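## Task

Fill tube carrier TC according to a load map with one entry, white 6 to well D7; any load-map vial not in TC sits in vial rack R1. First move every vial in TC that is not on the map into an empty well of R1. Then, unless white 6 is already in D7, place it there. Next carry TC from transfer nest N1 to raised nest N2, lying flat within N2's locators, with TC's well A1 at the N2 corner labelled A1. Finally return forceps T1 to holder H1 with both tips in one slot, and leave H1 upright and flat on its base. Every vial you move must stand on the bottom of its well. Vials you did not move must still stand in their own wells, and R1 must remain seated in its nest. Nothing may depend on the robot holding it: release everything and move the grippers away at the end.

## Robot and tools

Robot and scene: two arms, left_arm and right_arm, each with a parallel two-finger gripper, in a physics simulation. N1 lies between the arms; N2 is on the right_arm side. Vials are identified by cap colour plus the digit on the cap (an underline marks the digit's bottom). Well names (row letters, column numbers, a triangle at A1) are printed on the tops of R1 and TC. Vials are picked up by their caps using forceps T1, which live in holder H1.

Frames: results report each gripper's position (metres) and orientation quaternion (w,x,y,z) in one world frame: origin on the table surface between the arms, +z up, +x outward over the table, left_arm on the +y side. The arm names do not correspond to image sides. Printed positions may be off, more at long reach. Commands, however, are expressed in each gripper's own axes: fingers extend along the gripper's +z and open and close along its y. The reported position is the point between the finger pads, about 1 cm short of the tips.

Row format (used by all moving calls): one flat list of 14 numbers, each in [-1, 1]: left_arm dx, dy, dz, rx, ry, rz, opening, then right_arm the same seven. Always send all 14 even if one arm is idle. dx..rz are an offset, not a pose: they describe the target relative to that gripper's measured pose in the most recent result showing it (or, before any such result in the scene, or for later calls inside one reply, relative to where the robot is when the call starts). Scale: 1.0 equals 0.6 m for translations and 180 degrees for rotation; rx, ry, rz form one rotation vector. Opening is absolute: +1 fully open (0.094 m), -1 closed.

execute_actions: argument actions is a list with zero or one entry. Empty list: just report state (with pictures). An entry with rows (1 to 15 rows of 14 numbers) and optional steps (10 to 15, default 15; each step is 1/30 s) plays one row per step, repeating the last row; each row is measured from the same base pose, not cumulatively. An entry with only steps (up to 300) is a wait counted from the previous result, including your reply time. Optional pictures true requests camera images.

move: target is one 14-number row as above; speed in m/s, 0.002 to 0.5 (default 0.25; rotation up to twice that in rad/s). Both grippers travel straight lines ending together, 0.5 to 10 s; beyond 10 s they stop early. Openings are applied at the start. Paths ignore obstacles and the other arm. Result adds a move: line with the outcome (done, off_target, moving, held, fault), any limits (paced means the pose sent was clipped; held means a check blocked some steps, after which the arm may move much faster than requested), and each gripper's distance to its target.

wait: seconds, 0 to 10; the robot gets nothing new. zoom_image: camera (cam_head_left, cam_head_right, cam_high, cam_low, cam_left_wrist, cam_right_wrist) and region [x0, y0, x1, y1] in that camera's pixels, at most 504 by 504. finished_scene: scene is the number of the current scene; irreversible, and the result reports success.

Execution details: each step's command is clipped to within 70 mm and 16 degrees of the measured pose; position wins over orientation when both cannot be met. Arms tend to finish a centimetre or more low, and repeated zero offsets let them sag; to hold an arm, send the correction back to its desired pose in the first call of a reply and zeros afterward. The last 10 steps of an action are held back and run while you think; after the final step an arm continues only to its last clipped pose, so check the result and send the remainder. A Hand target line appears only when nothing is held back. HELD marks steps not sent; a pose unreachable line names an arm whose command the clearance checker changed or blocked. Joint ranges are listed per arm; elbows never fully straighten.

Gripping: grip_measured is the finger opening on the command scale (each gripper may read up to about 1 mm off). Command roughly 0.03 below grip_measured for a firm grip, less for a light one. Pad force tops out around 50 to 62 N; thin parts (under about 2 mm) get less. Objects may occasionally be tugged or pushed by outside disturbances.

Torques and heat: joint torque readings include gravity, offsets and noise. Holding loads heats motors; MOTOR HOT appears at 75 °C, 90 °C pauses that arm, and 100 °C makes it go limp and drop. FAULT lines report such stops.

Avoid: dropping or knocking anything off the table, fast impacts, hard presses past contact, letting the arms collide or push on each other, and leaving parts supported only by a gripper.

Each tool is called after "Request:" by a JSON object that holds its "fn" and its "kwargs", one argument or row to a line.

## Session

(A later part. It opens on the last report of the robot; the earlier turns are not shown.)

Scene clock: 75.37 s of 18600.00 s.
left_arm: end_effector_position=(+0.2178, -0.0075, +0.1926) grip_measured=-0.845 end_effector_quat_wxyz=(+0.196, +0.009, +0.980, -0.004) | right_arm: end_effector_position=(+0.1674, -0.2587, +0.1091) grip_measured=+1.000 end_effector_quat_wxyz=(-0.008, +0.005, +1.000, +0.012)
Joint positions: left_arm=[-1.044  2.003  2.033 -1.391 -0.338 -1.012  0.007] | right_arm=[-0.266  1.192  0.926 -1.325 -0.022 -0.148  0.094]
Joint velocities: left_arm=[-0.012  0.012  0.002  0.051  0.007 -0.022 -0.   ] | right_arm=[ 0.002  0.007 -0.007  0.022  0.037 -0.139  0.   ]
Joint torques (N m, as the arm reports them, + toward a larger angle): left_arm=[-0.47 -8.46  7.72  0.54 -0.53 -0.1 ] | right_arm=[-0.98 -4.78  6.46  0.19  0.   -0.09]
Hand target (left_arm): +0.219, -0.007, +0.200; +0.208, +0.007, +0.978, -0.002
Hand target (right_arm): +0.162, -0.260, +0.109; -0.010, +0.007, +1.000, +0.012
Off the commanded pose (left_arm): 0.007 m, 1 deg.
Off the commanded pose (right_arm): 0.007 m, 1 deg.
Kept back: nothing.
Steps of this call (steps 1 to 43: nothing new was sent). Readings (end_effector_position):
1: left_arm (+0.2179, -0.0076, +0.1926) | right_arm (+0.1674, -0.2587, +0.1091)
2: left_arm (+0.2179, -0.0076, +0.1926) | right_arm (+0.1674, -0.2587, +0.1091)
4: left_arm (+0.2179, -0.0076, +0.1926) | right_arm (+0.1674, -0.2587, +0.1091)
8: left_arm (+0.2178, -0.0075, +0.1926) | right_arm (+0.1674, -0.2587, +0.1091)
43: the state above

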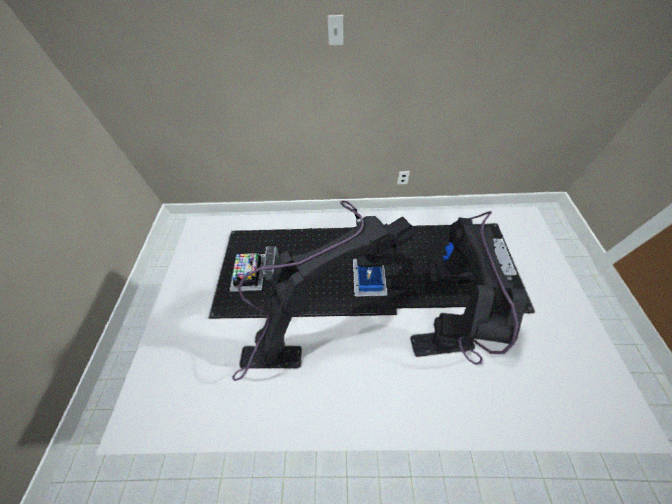

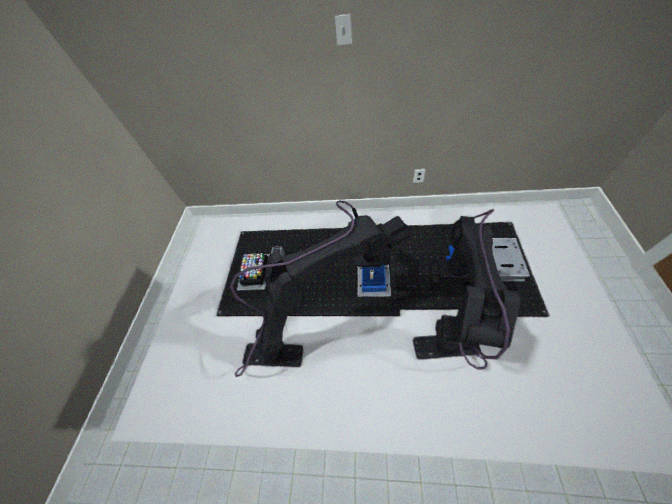

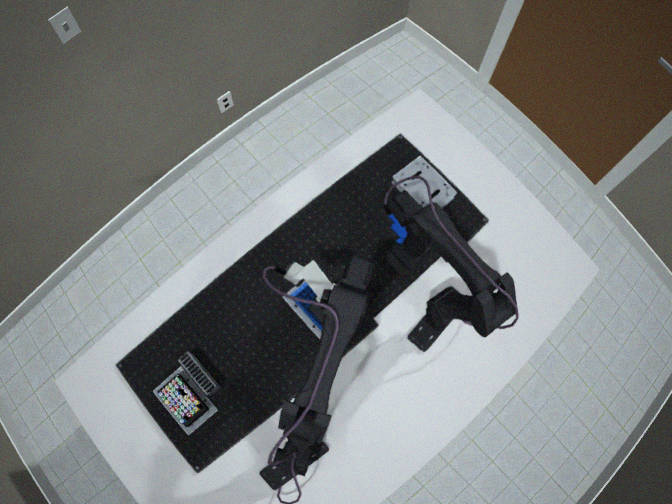

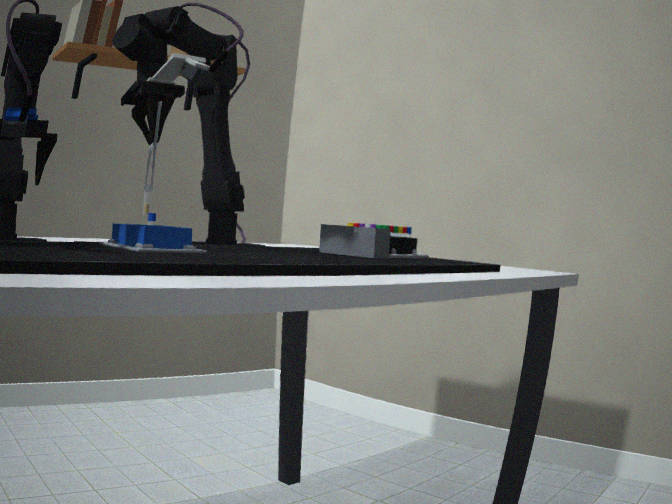

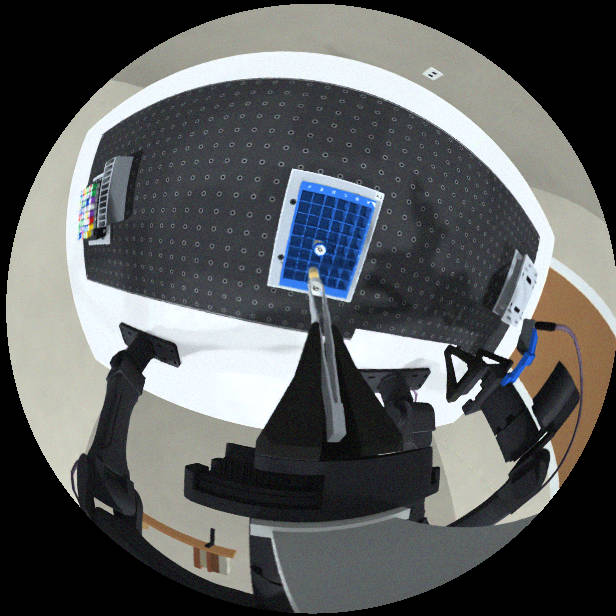

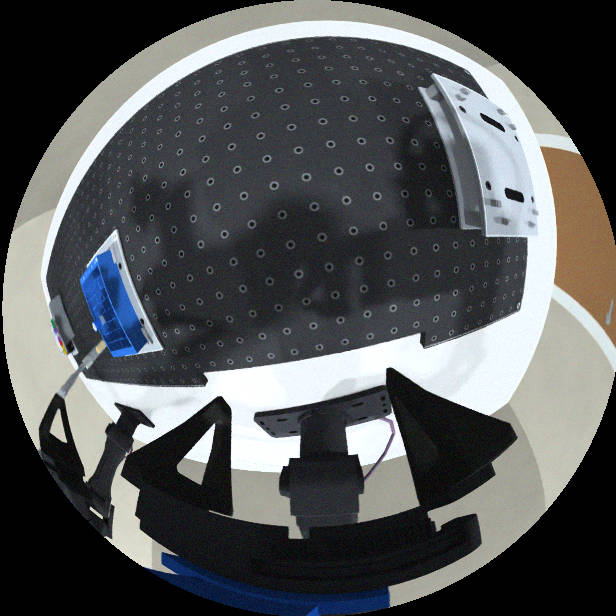

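Request:
{"fn": "move", "kwargs": {
  "target": [0.0011,0.0008,0.0078,0,-0.0078,0,-0.855,0.009,-0.002,0,0,0,0,1],
  "speed": 0.02
}}

Request:
{"fn": "zoom_image", "kwargs": {
  "camera": "cam_left_wrist",
  "region": [275,225,365,315]
}}

Request:
{"fn": "zoom_image", "kwargs": {
  "camera": "cam_low",
  "region": [100,150,210,260]
}}

Scene clock: 77.03 s of 18600.00 s.
left_arm: end_effector_position=(+0.2171, -0.0063, +0.1816) grip_measured=-0.845 end_effector_quat_wxyz=(+0.192, +0.010, +0.981, +0.003) | right_arm: end_effector_position=(+0.1674, -0.2587, +0.1091) grip_measured=+1.000 end_effector_quat_wxyz=(-0.008, +0.003, +1.000, +0.012)
Joint positions: left_arm=[-1.044  2.003  1.991 -1.367 -0.337 -1.012  0.007] | right_arm=[-0.266  1.192  0.926 -1.325 -0.022 -0.152  0.094]
Joint velocities: left_arm=[-0.012 -0.012 -0.017  0.007 -0.007 -0.081 -0.   ] | right_arm=[ 0.002 -0.012  0.002  0.051 -0.007  0.007  0.   ]
Joint torques (N m, as the arm reports them, + toward a larger angle): left_arm=[ -0.42 -10.16   4.4    0.86  -0.48  -0.06] | right_arm=[-0.94 -5.21  6.28  0.18 -0.01 -0.08]
Hand target (left_arm): +0.219, -0.007, +0.188; +0.208, +0.009, +0.978, -0.004
Hand target (right_arm): +0.162, -0.260, +0.109; -0.008, +0.005, +1.000, +0.012
Off the commanded pose (left_arm): 0.007 m, 2 deg.
Off the commanded pose (right_arm): 0.006 m, 0 deg.
Kept back: nothing.
move: done

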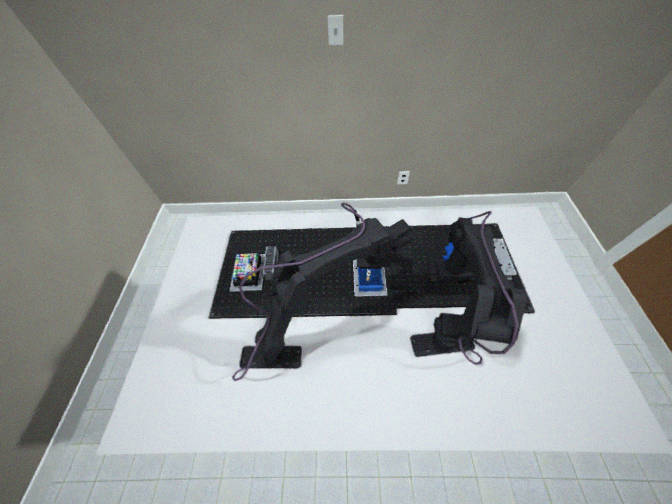

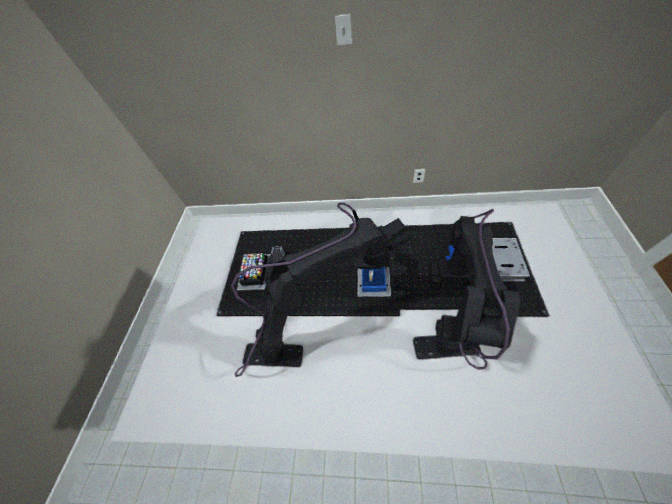

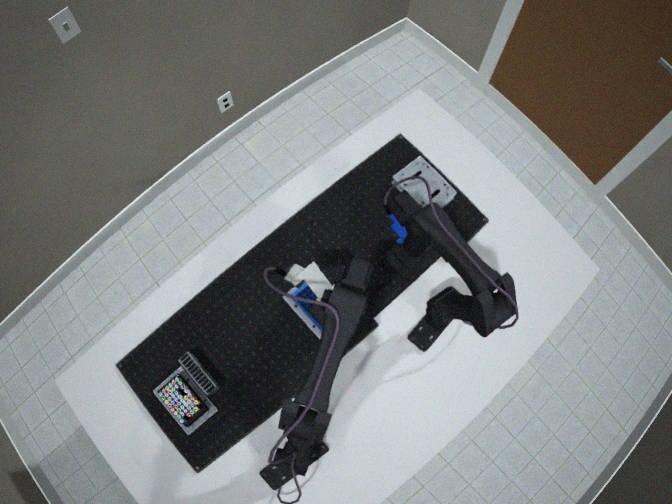

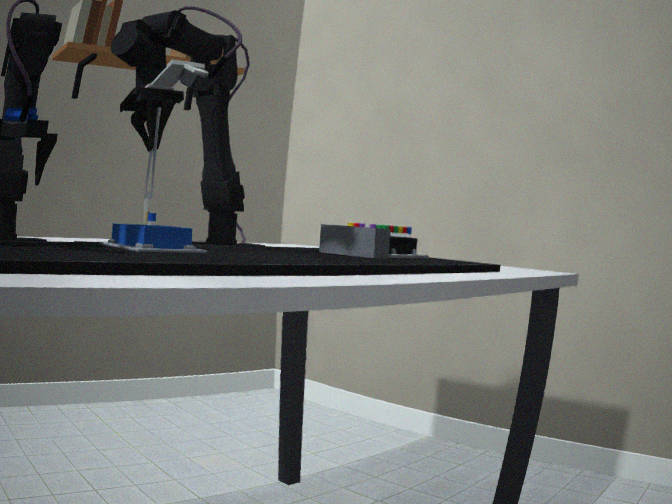

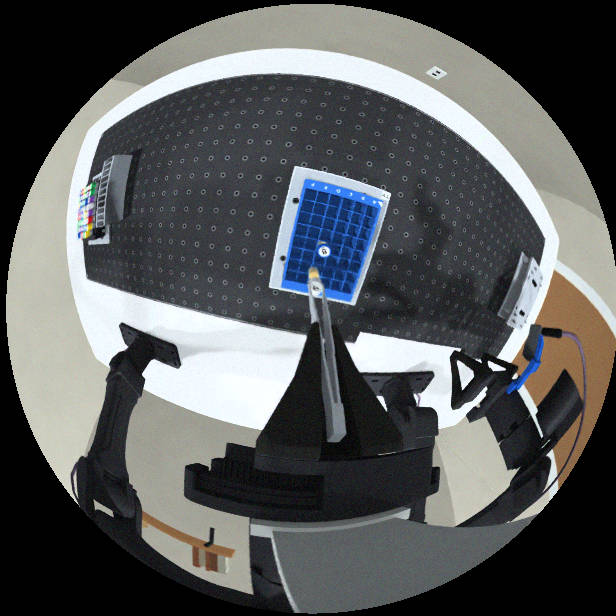

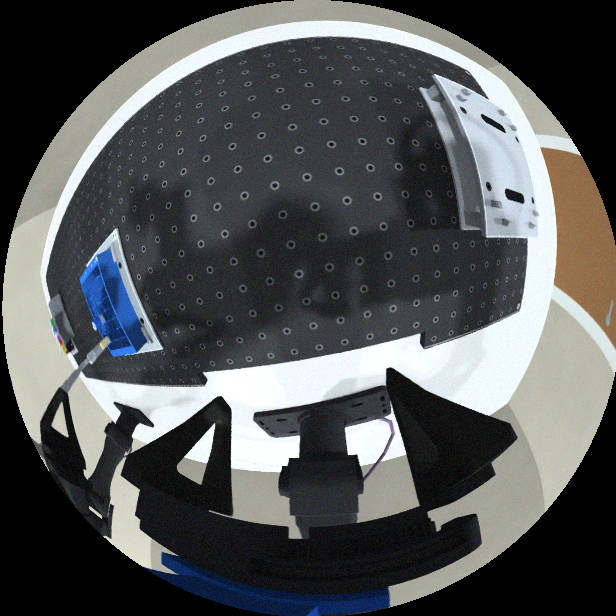

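Region (275, 225, 365, 315) of cam_left_wrist's 616x616 image, scaled by 5.600, with more detail than that image has.

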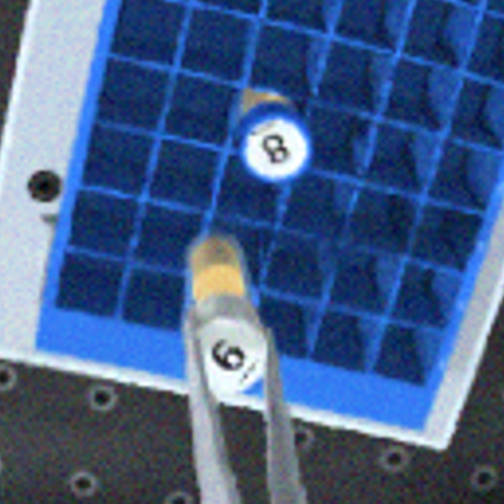

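Region (100, 150, 210, 260) of cam_low's 672x504 image, scaled by 4.582, with more detail than that image has.

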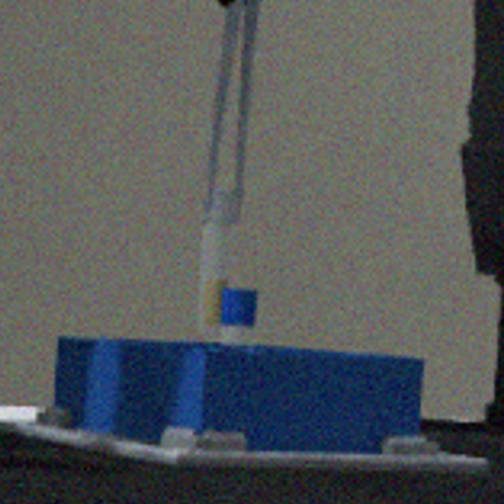

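Request:
{"fn": "move", "kwargs": {
  "target": [-0.0049,-0.0052,-0.0096,0.0094,-0.0164,-0.004,-0.855,0.009,-0.002,0,0,0,0,1],
  "speed": 0.02
}}

Request:
{"fn": "zoom_image", "kwargs": {
  "camera": "cam_left_wrist",
  "region": [275,225,365,315]
}}

Request:
{"fn": "zoom_image", "kwargs": {
  "camera": "cam_low",
  "region": [100,150,210,260]
}}

Scene clock: 81.03 s of 18600.00 s.
left_arm: end_effector_position=(+0.2165, -0.0093, +0.1796) grip_measured=-0.845 end_effector_quat_wxyz=(+0.199, +0.010, +0.980, -0.005) | right_arm: end_effector_position=(+0.1674, -0.2587, +0.1091) grip_measured=+1.000 end_effector_quat_wxyz=(-0.008, +0.001, +1.000, +0.012)
Joint positions: left_arm=[-1.051  1.988  1.957 -1.329 -0.343 -1.015  0.007] | right_arm=[-0.266  1.192  0.926 -1.325 -0.022 -0.157  0.094]
Joint velocities: left_arm=[-0.007 -0.007 -0.012  0.022 -0.037 -0.022  0.001] | right_arm=[ 0.002  0.007 -0.007  0.022 -0.022  0.022  0.   ]
Joint torques (N m, as the arm reports them, + toward a larger angle): left_arm=[ -0.59 -10.45   4.44   0.9   -0.54  -0.09] | right_arm=[-0.91 -5.2   6.22  0.19 -0.01 -0.09]
Hand target (left_arm): +0.218, -0.009, +0.188; +0.217, +0.006, +0.976, -0.013
Hand target (right_arm): +0.162, -0.260, +0.109; -0.008, +0.003, +1.000, +0.012
Off the commanded pose (left_arm): 0.008 m, 2 deg.
Off the commanded pose (right_arm): 0.006 m, 0 deg.
Kept back: nothing.
move: done

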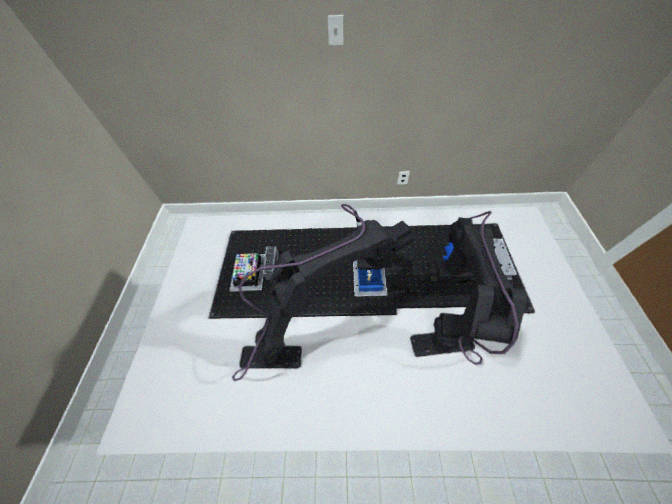

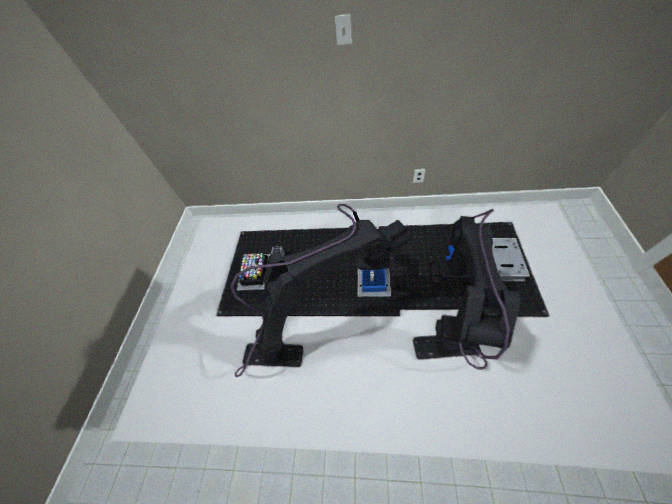

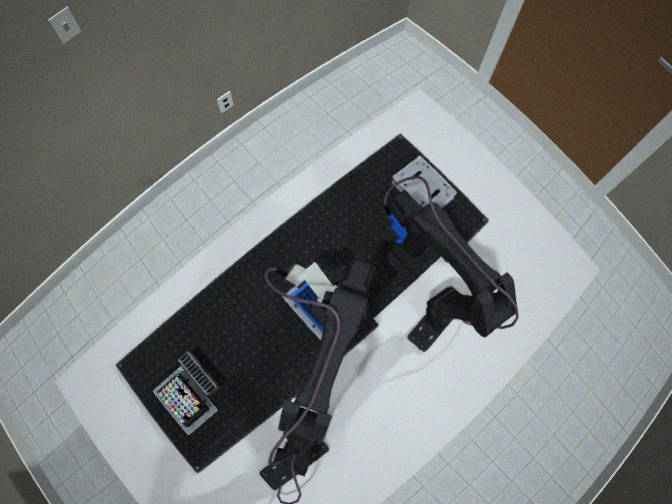

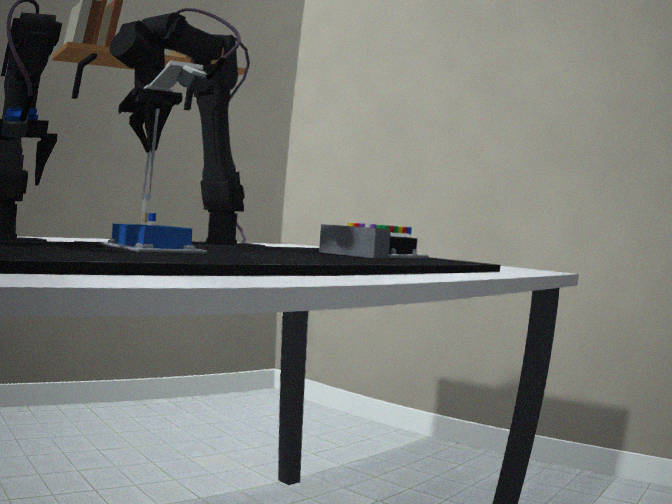

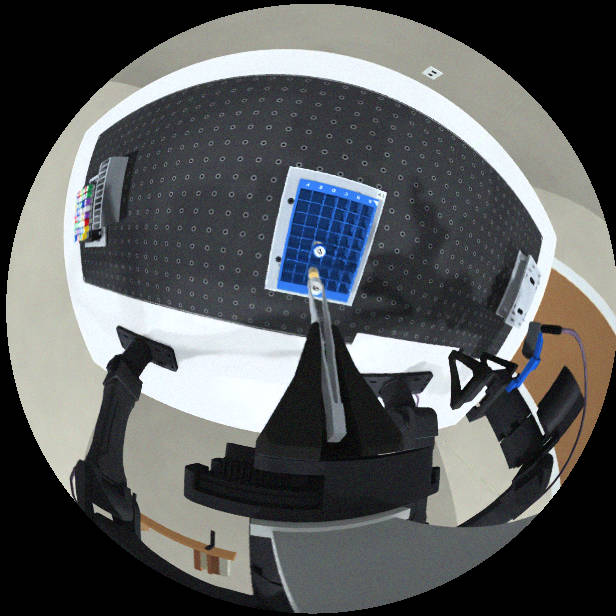

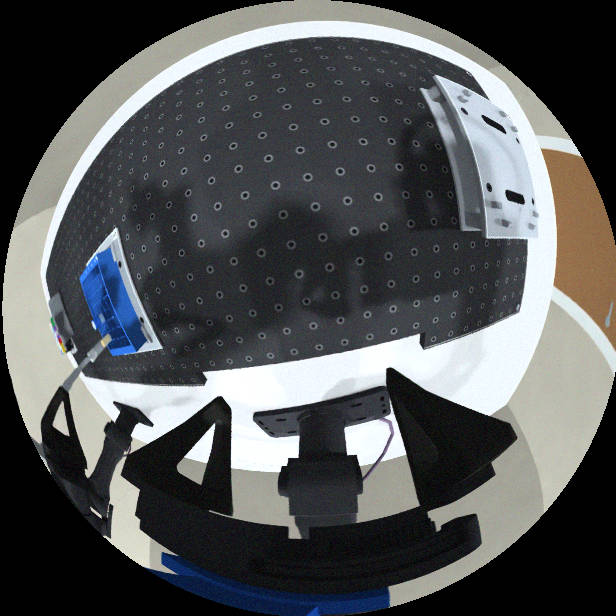

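Region (275, 225, 365, 315) of cam_left_wrist's 616x616 image, scaled by 5.600, with more detail than that image has.

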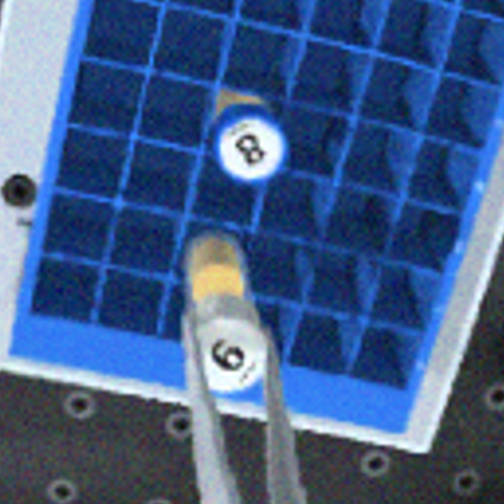

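Region (100, 150, 210, 260) of cam_low's 672x504 image, scaled by 4.582, with more detail than that image has.

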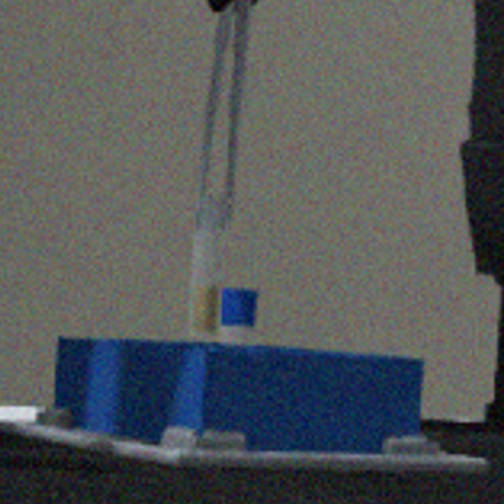

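Request:
{"fn": "zoom_image", "kwargs": {
  "camera": "cam_left_wrist",
  "region": [295,255,335,295]
}}

Region (295, 255, 335, 295) of cam_left_wrist's 616x616 image, scaled by 12.600, with more detail than that image has.

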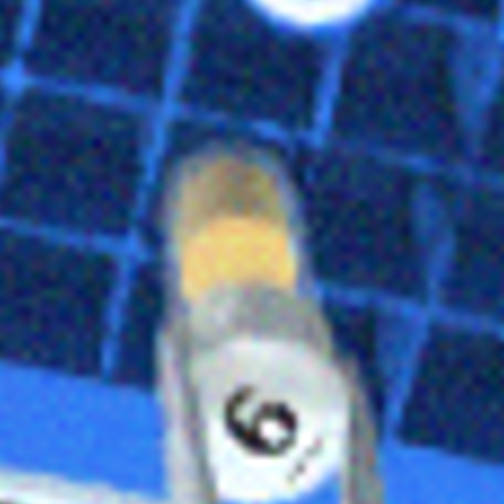

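Request:
{"fn": "execute_actions", "kwargs": {
  "actions": [
    {"rows":[[-0.0067,-0.0003,-0.0111,0.0044,-0.0118,-0.0034,-0.855,0.009,-0.002,0,0,0,0,1],[-0.0062,-0.0003,-0.0100,0.0044,-0.0118,-0.0034,-0.855,0.009,-0.002,0,0,0,0,1],[-0.0058,-0.0003,-0.0089,0.0044,-0.0118,-0.0034,-0.855,0.009,-0.002,0,0,0,0,1],[-0.0053,-0.0003,-0.0078,0.0044,-0.0118,-0.0034,-0.855,0.009,-0.002,0,0,0,0,1],[-0.0049,-0.0003,-0.0067,0.0044,-0.0118,-0.0034,-0.855,0.009,-0.002,0,0,0,0,1],[-0.0044,-0.0003,-0.0056,0.0044,-0.0118,-0.0034,-0.855,0.009,-0.002,0,0,0,0,1],[-0.0039,-0.0003,-0.0045,0.0044,-0.0118,-0.0034,-0.855,0.009,-0.002,0,0,0,0,1],[-0.0035,-0.0003,-0.0034,0.0044,-0.0118,-0.0034,-0.855,0.009,-0.002,0,0,0,0,1],[-0.0030,-0.0003,-0.0023,0.0044,-0.0118,-0.0034,-0.855,0.009,-0.002,0,0,0,0,1],[-0.0026,-0.0003,-0.0012,0.0044,-0.0118,-0.0034,-0.855,0.009,-0.002,0,0,0,0,1],[-0.0021,-0.0003,-0.0001,0.0044,-0.0118,-0.0034,-0.855,0.009,-0.002,0,0,0,0,1],[-0.0016,-0.0003,0.0010,0.0044,-0.0118,-0.0034,-0.855,0.009,-0.002,0,0,0,0,1],[-0.0012,-0.0003,0.0021,0.0044,-0.0118,-0.0034,-0.855,0.009,-0.002,0,0,0,0,1],[-0.0007,-0.0003,0.0032,0.0044,-0.0118,-0.0034,-0.855,0.009,-0.002,0,0,0,0,1]],"steps":15}
  ]
}}

Request:
{"fn": "wait", "kwargs": {
  "seconds": 0.3
}}

Request:
{"fn": "zoom_image", "kwargs": {
  "camera": "cam_left_wrist",
  "region": [285,245,345,305]
}}

Request:
{"fn": "zoom_image", "kwargs": {
  "camera": "cam_low",
  "region": [100,150,210,260]
}}

Scene clock: 83.43 s of 18600.00 s.
left_arm: end_effector_position=(+0.2168, -0.0095, +0.1783) grip_measured=-0.845 end_effector_quat_wxyz=(+0.200, +0.010, +0.980, -0.005) | right_arm: end_effector_position=(+0.1674, -0.2587, +0.1091) grip_measured=+1.000 end_effector_quat_wxyz=(-0.008, -0.001, +1.000, +0.012)
Joint positions: left_arm=[-1.051  1.986  1.948 -1.319 -0.344 -1.017  0.007] | right_arm=[-0.266  1.192  0.926 -1.325 -0.022 -0.16   0.094]
Joint velocities: left_arm=[ 0.002 -0.027 -0.115  0.066  0.007 -0.022 -0.   ] | right_arm=[-0.002  0.002 -0.007 -0.095 -0.037 -0.051  0.   ]
Joint torques (N m, as the arm reports them, + toward a larger angle): left_arm=[ -0.66 -10.31   4.35   0.87  -0.53  -0.12] | right_arm=[-0.92 -5.2   6.22  0.2  -0.01 -0.09]
Steps of this call (steps 1 to 67: nothing new was sent; steps 68 to 72: the first 5 steps of this action). Readings (end_effector_position):
68: left_arm (+0.2168, -0.0095, +0.1796) | right_arm (+0.1674, -0.2587, +0.1091)
69: left_arm (+0.2168, -0.0096, +0.1796) | right_arm (+0.1674, -0.2587, +0.1091)
71: left_arm (+0.2169, -0.0097, +0.1790) | right_arm (+0.1674, -0.2587, +0.1091)
72: the state above

Scene clock: 84.07 s of 18600.00 s.
left_arm: end_effector_position=(+0.2167, -0.0092, +0.1679) grip_measured=-0.845 end_effector_quat_wxyz=(+0.198, +0.010, +0.980, -0.002) | right_arm: end_effector_position=(+0.1674, -0.2587, +0.1091) grip_measured=+1.000 end_effector_quat_wxyz=(-0.008, -0.002, +1.000, +0.012)
Joint positions: left_arm=[-1.051  1.984  1.905 -1.286 -0.344 -1.018  0.007] | right_arm=[-0.266  1.192  0.926 -1.325 -0.022 -0.161  0.094]
Joint velocities: left_arm=[ 0.007 -0.007 -0.022 -0.022 -0.022 -0.022 -0.   ] | right_arm=[ 0.002 -0.007  0.017 -0.11   0.007 -0.022  0.   ]
Joint torques (N m, as the arm reports them, + toward a larger angle): left_arm=[ -0.61 -10.71   4.58   0.9   -0.53  -0.1 ] | right_arm=[-0.95 -5.19  6.22  0.2  -0.02 -0.09]
Hand target (left_arm): +0.217, -0.009, +0.178; +0.217, +0.006, +0.976, -0.012
Hand target (right_arm): +0.162, -0.260, +0.109; -0.008, +0.001, +1.000, +0.012
Off the commanded pose (left_arm): 0.010 m, 3 deg.
Off the commanded pose (right_arm): 0.006 m, 0 deg.
Kept back: nothing.
Steps of this call (steps 1 to 10: the last 10 steps of your previous action; steps 11 to 19: nothing new was sent). Readings (end_effector_position):
1: left_arm (+0.2166, -0.0090, +0.1773) | right_arm (+0.1674, -0.2587, +0.1091)
2: left_arm (+0.2164, -0.0087, +0.1763) | right_arm (+0.1674, -0.2587, +0.1091)
4: left_arm (+0.2162, -0.0084, +0.1743) | right_arm (+0.1674, -0.2587, +0.1091)
8: left_arm (+0.2163, -0.0086, +0.1705) | right_arm (+0.1674, -0.2587, +0.1091)
19: the state above

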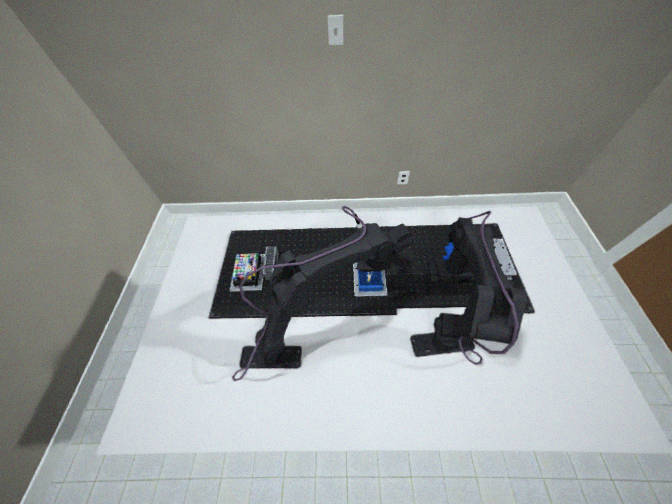

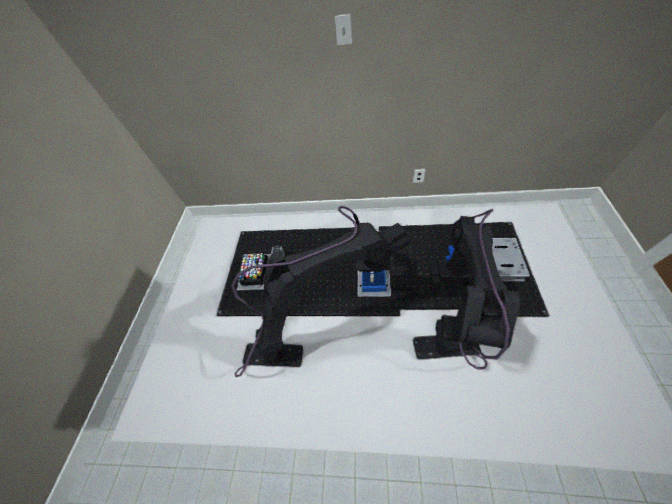

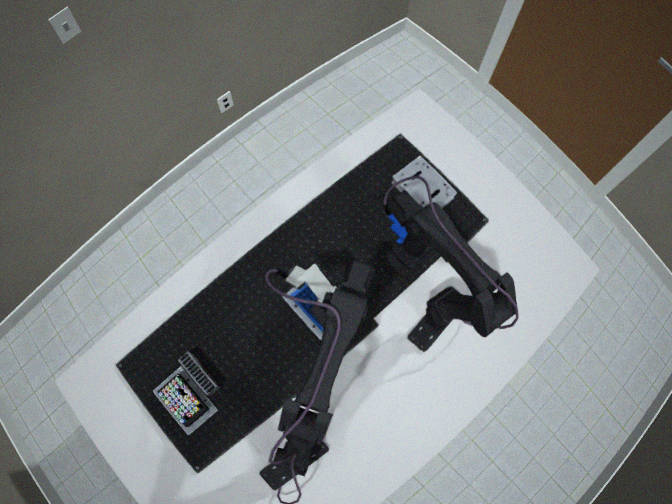

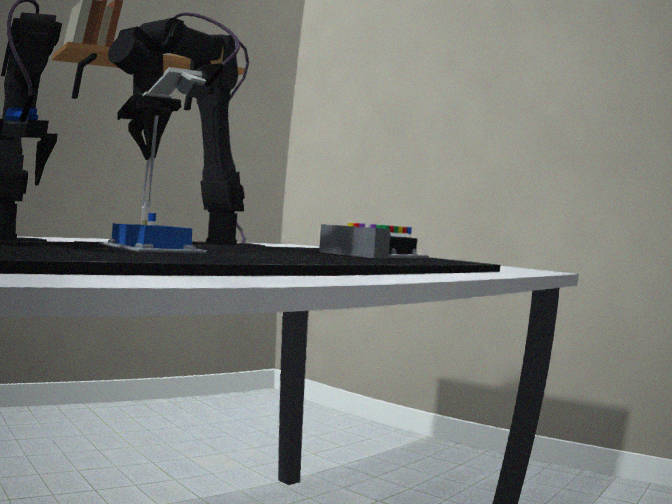

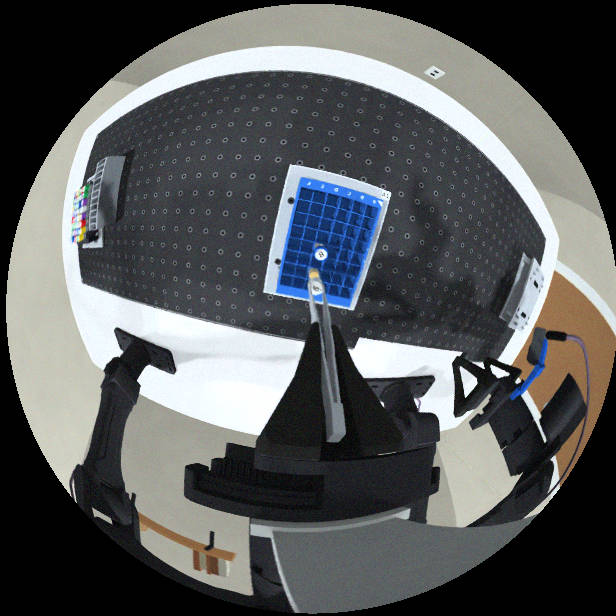

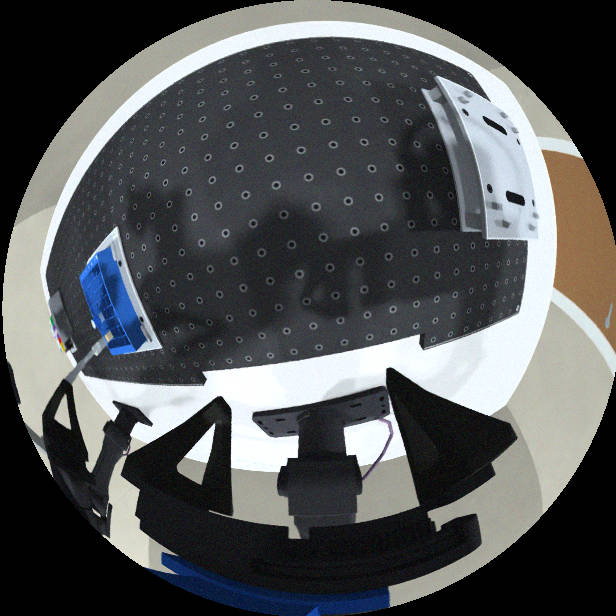

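Region (285, 245, 345, 305) of cam_left_wrist's 616x616 image, scaled by 8.400, with more detail than that image has.

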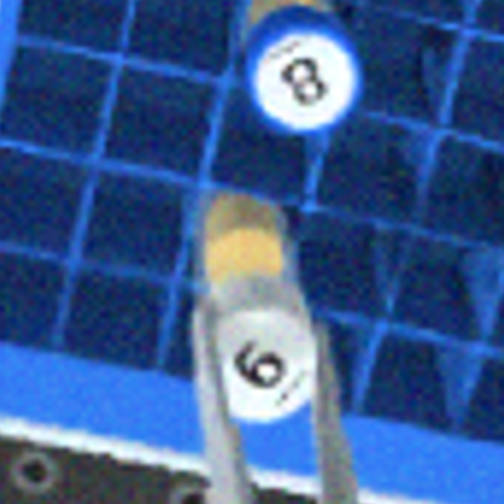

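Region (100, 150, 210, 260) of cam_low's 672x504 image, scaled by 4.582, with more detail than that image has.

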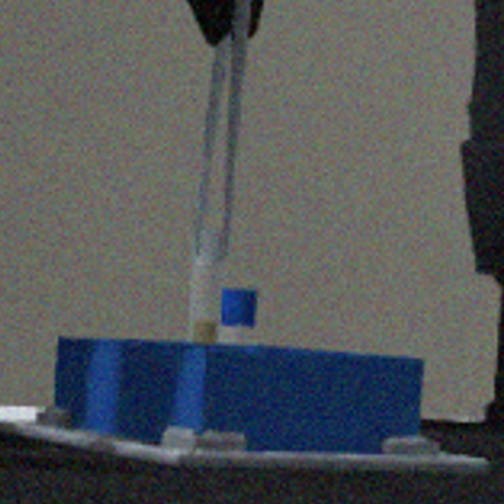

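Request:
{"fn": "execute_actions", "kwargs": {
  "actions": [
    {"rows":[[-0.0073,-0.0005,-0.0135,0.0062,-0.0124,-0.0038,-0.855,0.009,-0.002,0,0,0,0.002,1],[-0.0067,-0.0005,-0.0120,0.0062,-0.0124,-0.0038,-0.855,0.009,-0.002,0,0,0,0.002,1],[-0.0061,-0.0005,-0.0106,0.0062,-0.0124,-0.0038,-0.855,0.009,-0.002,0,0,0,0.002,1],[-0.0055,-0.0005,-0.0092,0.0062,-0.0124,-0.0038,-0.855,0.009,-0.002,0,0,0,0.002,1],[-0.0049,-0.0005,-0.0077,0.0062,-0.0124,-0.0038,-0.855,0.009,-0.002,0,0,0,0.002,1],[-0.0043,-0.0005,-0.0063,0.0062,-0.0124,-0.0038,-0.855,0.009,-0.002,0,0,0,0.002,1],[-0.0037,-0.0005,-0.0049,0.0062,-0.0124,-0.0038,-0.855,0.009,-0.002,0,0,0,0.002,1],[-0.0031,-0.0005,-0.0034,0.0062,-0.0124,-0.0038,-0.855,0.009,-0.002,0,0,0,0.002,1],[-0.0025,-0.0005,-0.0020,0.0062,-0.0124,-0.0038,-0.855,0.009,-0.002,0,0,0,0.002,1],[-0.0019,-0.0005,-0.0006,0.0062,-0.0124,-0.0038,-0.855,0.009,-0.002,0,0,0,0.002,1],[-0.0013,-0.0005,0.0009,0.0062,-0.0124,-0.0038,-0.855,0.009,-0.002,0,0,0,0.002,1],[-0.0007,-0.0005,0.0023,0.0062,-0.0124,-0.0038,-0.855,0.009,-0.002,0,0,0,0.002,1],[-0.0001,-0.0005,0.0037,0.0062,-0.0124,-0.0038,-0.855,0.009,-0.002,0,0,0,0.002,1],[0.0005,-0.0005,0.0052,0.0062,-0.0124,-0.0038,-0.855,0.009,-0.002,0,0,0,0.002,1],[0.0011,-0.0005,0.0066,0.0062,-0.0124,-0.0038,-0.855,0.009,-0.002,0,0,0,0.002,1]],"steps":15}
  ]
}}

Request:
{"fn": "wait", "kwargs": {
  "seconds": 0.3
}}

Request:
{"fn": "zoom_image", "kwargs": {
  "camera": "cam_left_wrist",
  "region": [285,245,345,305]
}}

Request:
{"fn": "zoom_image", "kwargs": {
  "camera": "cam_low",
  "region": [100,150,210,260]
}}

Scene clock: 85.70 s of 18600.00 s.
left_arm: end_effector_position=(+0.2164, -0.0086, +0.1664) grip_measured=-0.845 end_effector_quat_wxyz=(+0.199, +0.009, +0.980, -0.003) | right_arm: end_effector_position=(+0.1674, -0.2587, +0.1091) grip_measured=+1.000 end_effector_quat_wxyz=(-0.008, -0.002, +1.000, +0.012)
Joint positions: left_arm=[-1.051  1.978  1.89  -1.274 -0.344 -1.018  0.007] | right_arm=[-0.266  1.192  0.926 -1.325 -0.022 -0.161  0.094]
Joint velocities: left_arm=[-0.007 -0.046 -0.134  0.081 -0.066  0.081 -0.   ] | right_arm=[-0.012 -0.002  0.017  0.037  0.007 -0.022  0.   ]
Joint torques (N m, as the arm reports them, + toward a larger angle): left_arm=[ -0.69 -10.27   4.58   0.89  -0.53  -0.13] | right_arm=[-0.98 -5.17  6.23  0.19 -0.01 -0.06]
Steps of this call (steps 1 to 44: nothing new was sent; steps 45 to 49: the first 5 steps of this action). Readings (end_effector_position):
45: left_arm (+0.2168, -0.0095, +0.1679) | right_arm (+0.1674, -0.2587, +0.1091)
46: left_arm (+0.2169, -0.0096, +0.1678) | right_arm (+0.1674, -0.2587, +0.1091)
48: left_arm (+0.2166, -0.0090, +0.1669) | right_arm (+0.1674, -0.2587, +0.1091)
49: the state above

Scene clock: 86.33 s of 18600.00 s.
left_arm: end_effector_position=(+0.2166, -0.0090, +0.1550) grip_measured=-0.845 end_effector_quat_wxyz=(+0.199, +0.008, +0.980, -0.004) | right_arm: end_effector_position=(+0.1674, -0.2587, +0.1091) grip_measured=+1.000 end_effector_quat_wxyz=(-0.008, -0.002, +1.000, +0.012)
Joint positions: left_arm=[-1.051  1.972  1.836 -1.226 -0.344 -1.02   0.007] | right_arm=[-0.266  1.192  0.926 -1.325 -0.022 -0.161  0.094]
Joint velocities: left_arm=[-0.017  0.002 -0.002 -0.022 -0.022 -0.022 -0.001] | right_arm=[-0.022  0.002  0.002 -0.007  0.022 -0.022  0.   ]
Joint torques (N m, as the arm reports them, + toward a larger angle): left_arm=[ -0.65 -10.5    4.63   0.88  -0.5   -0.09] | right_arm=[-0.96 -5.22  6.24  0.19 -0.01 -0.08]
Hand target (left_arm): +0.217, -0.010, +0.164; +0.216, +0.005, +0.976, -0.013
Hand target (right_arm): +0.162, -0.260, +0.109; -0.008, +0.001, +1.000, +0.012
Off the commanded pose (left_arm): 0.009 m, 2 deg.
Off the commanded pose (right_arm): 0.006 m, 0 deg.
Kept back: nothing.
Steps of this call (steps 1 to 10: the last 10 steps of your previous action; steps 11 to 19: nothing new was sent). Readings (end_effector_position):
1: left_arm (+0.2162, -0.0084, +0.1658) | right_arm (+0.1674, -0.2587, +0.1091)
2: left_arm (+0.2162, -0.0083, +0.1649) | right_arm (+0.1674, -0.2587, +0.1091)
4: left_arm (+0.2162, -0.0084, +0.1633) | right_arm (+0.1674, -0.2587, +0.1091)
8: left_arm (+0.2162, -0.0084, +0.1589) | right_arm (+0.1674, -0.2587, +0.1091)
19: the state above

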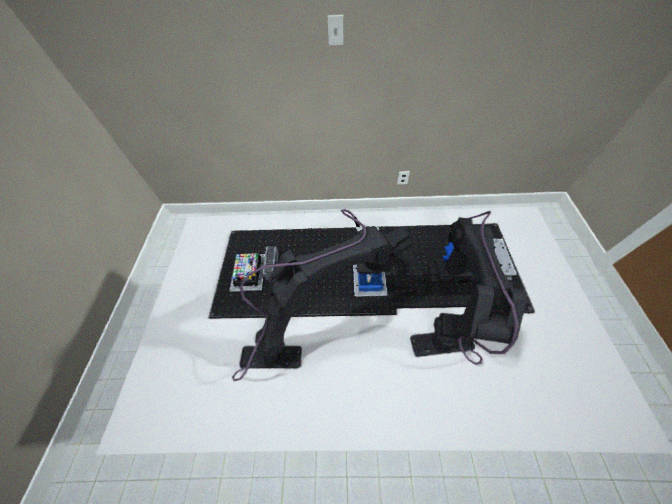

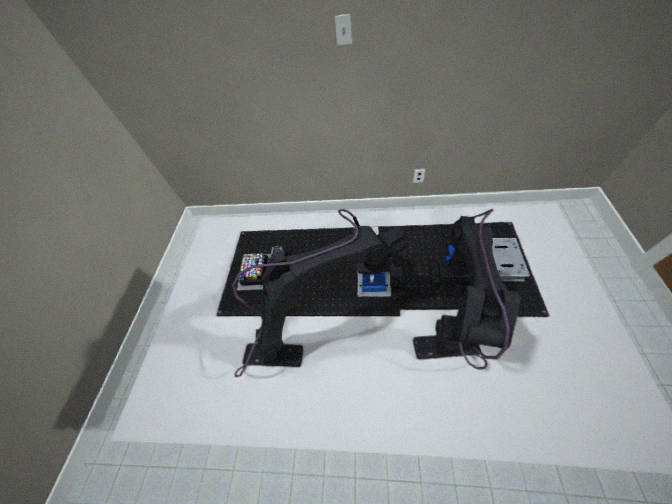

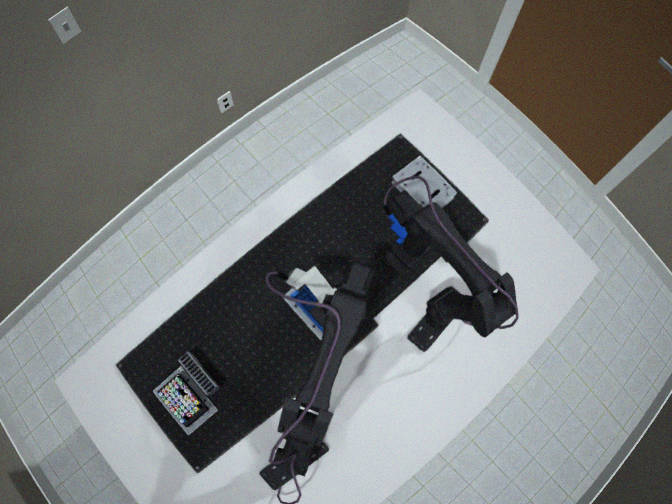

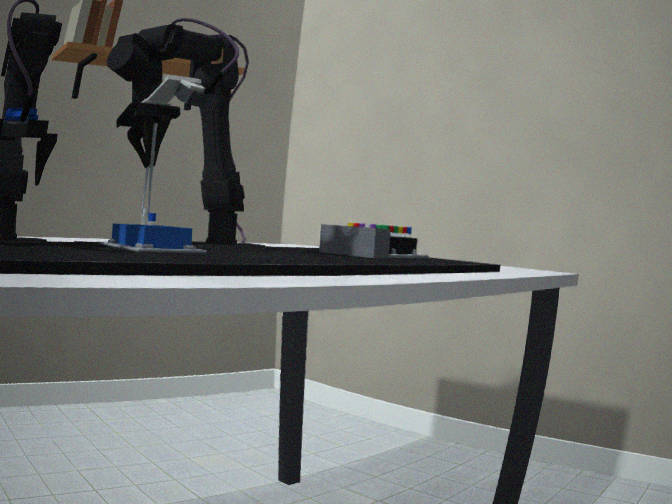

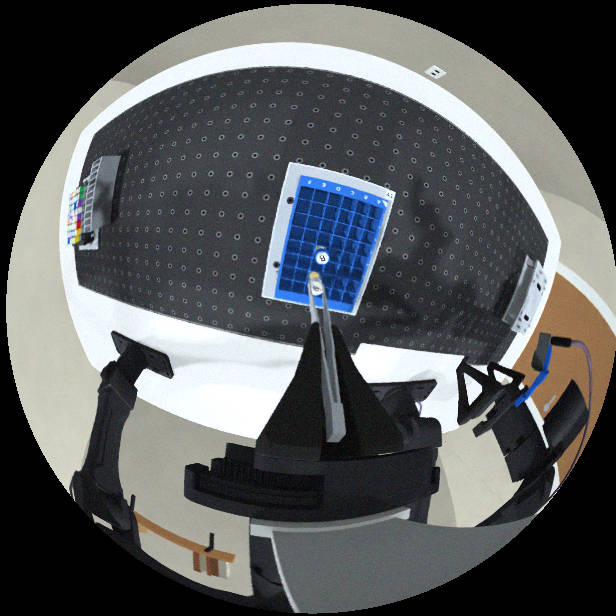

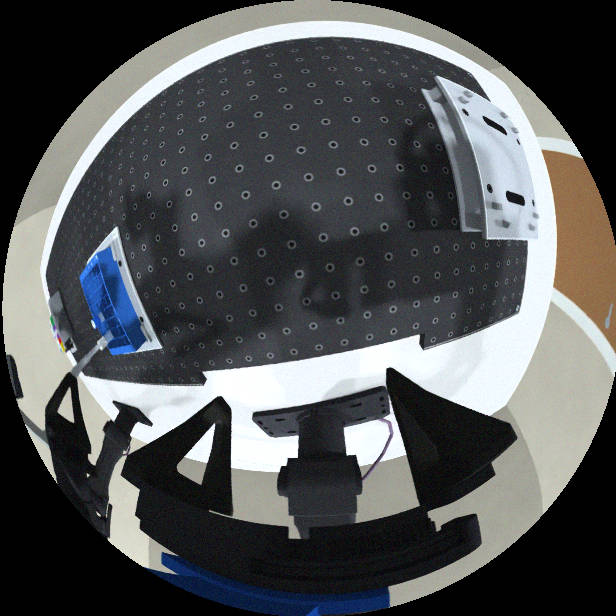

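Region (285, 245, 345, 305) of cam_left_wrist's 616x616 image, scaled by 8.400, with more detail than that image has.

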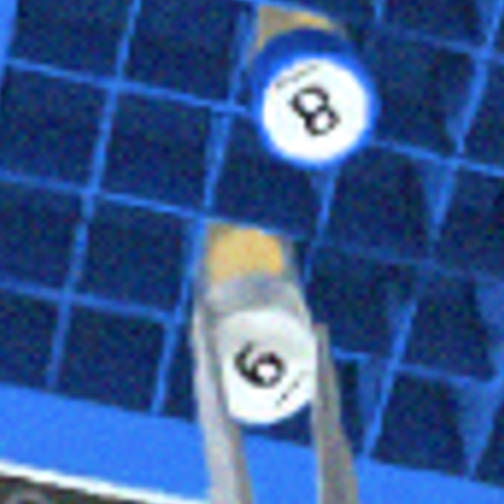

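Region (100, 150, 210, 260) of cam_low's 672x504 image, scaled by 4.582, with more detail than that image has.

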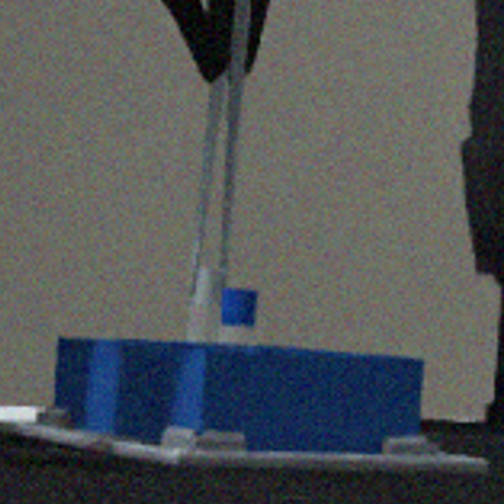

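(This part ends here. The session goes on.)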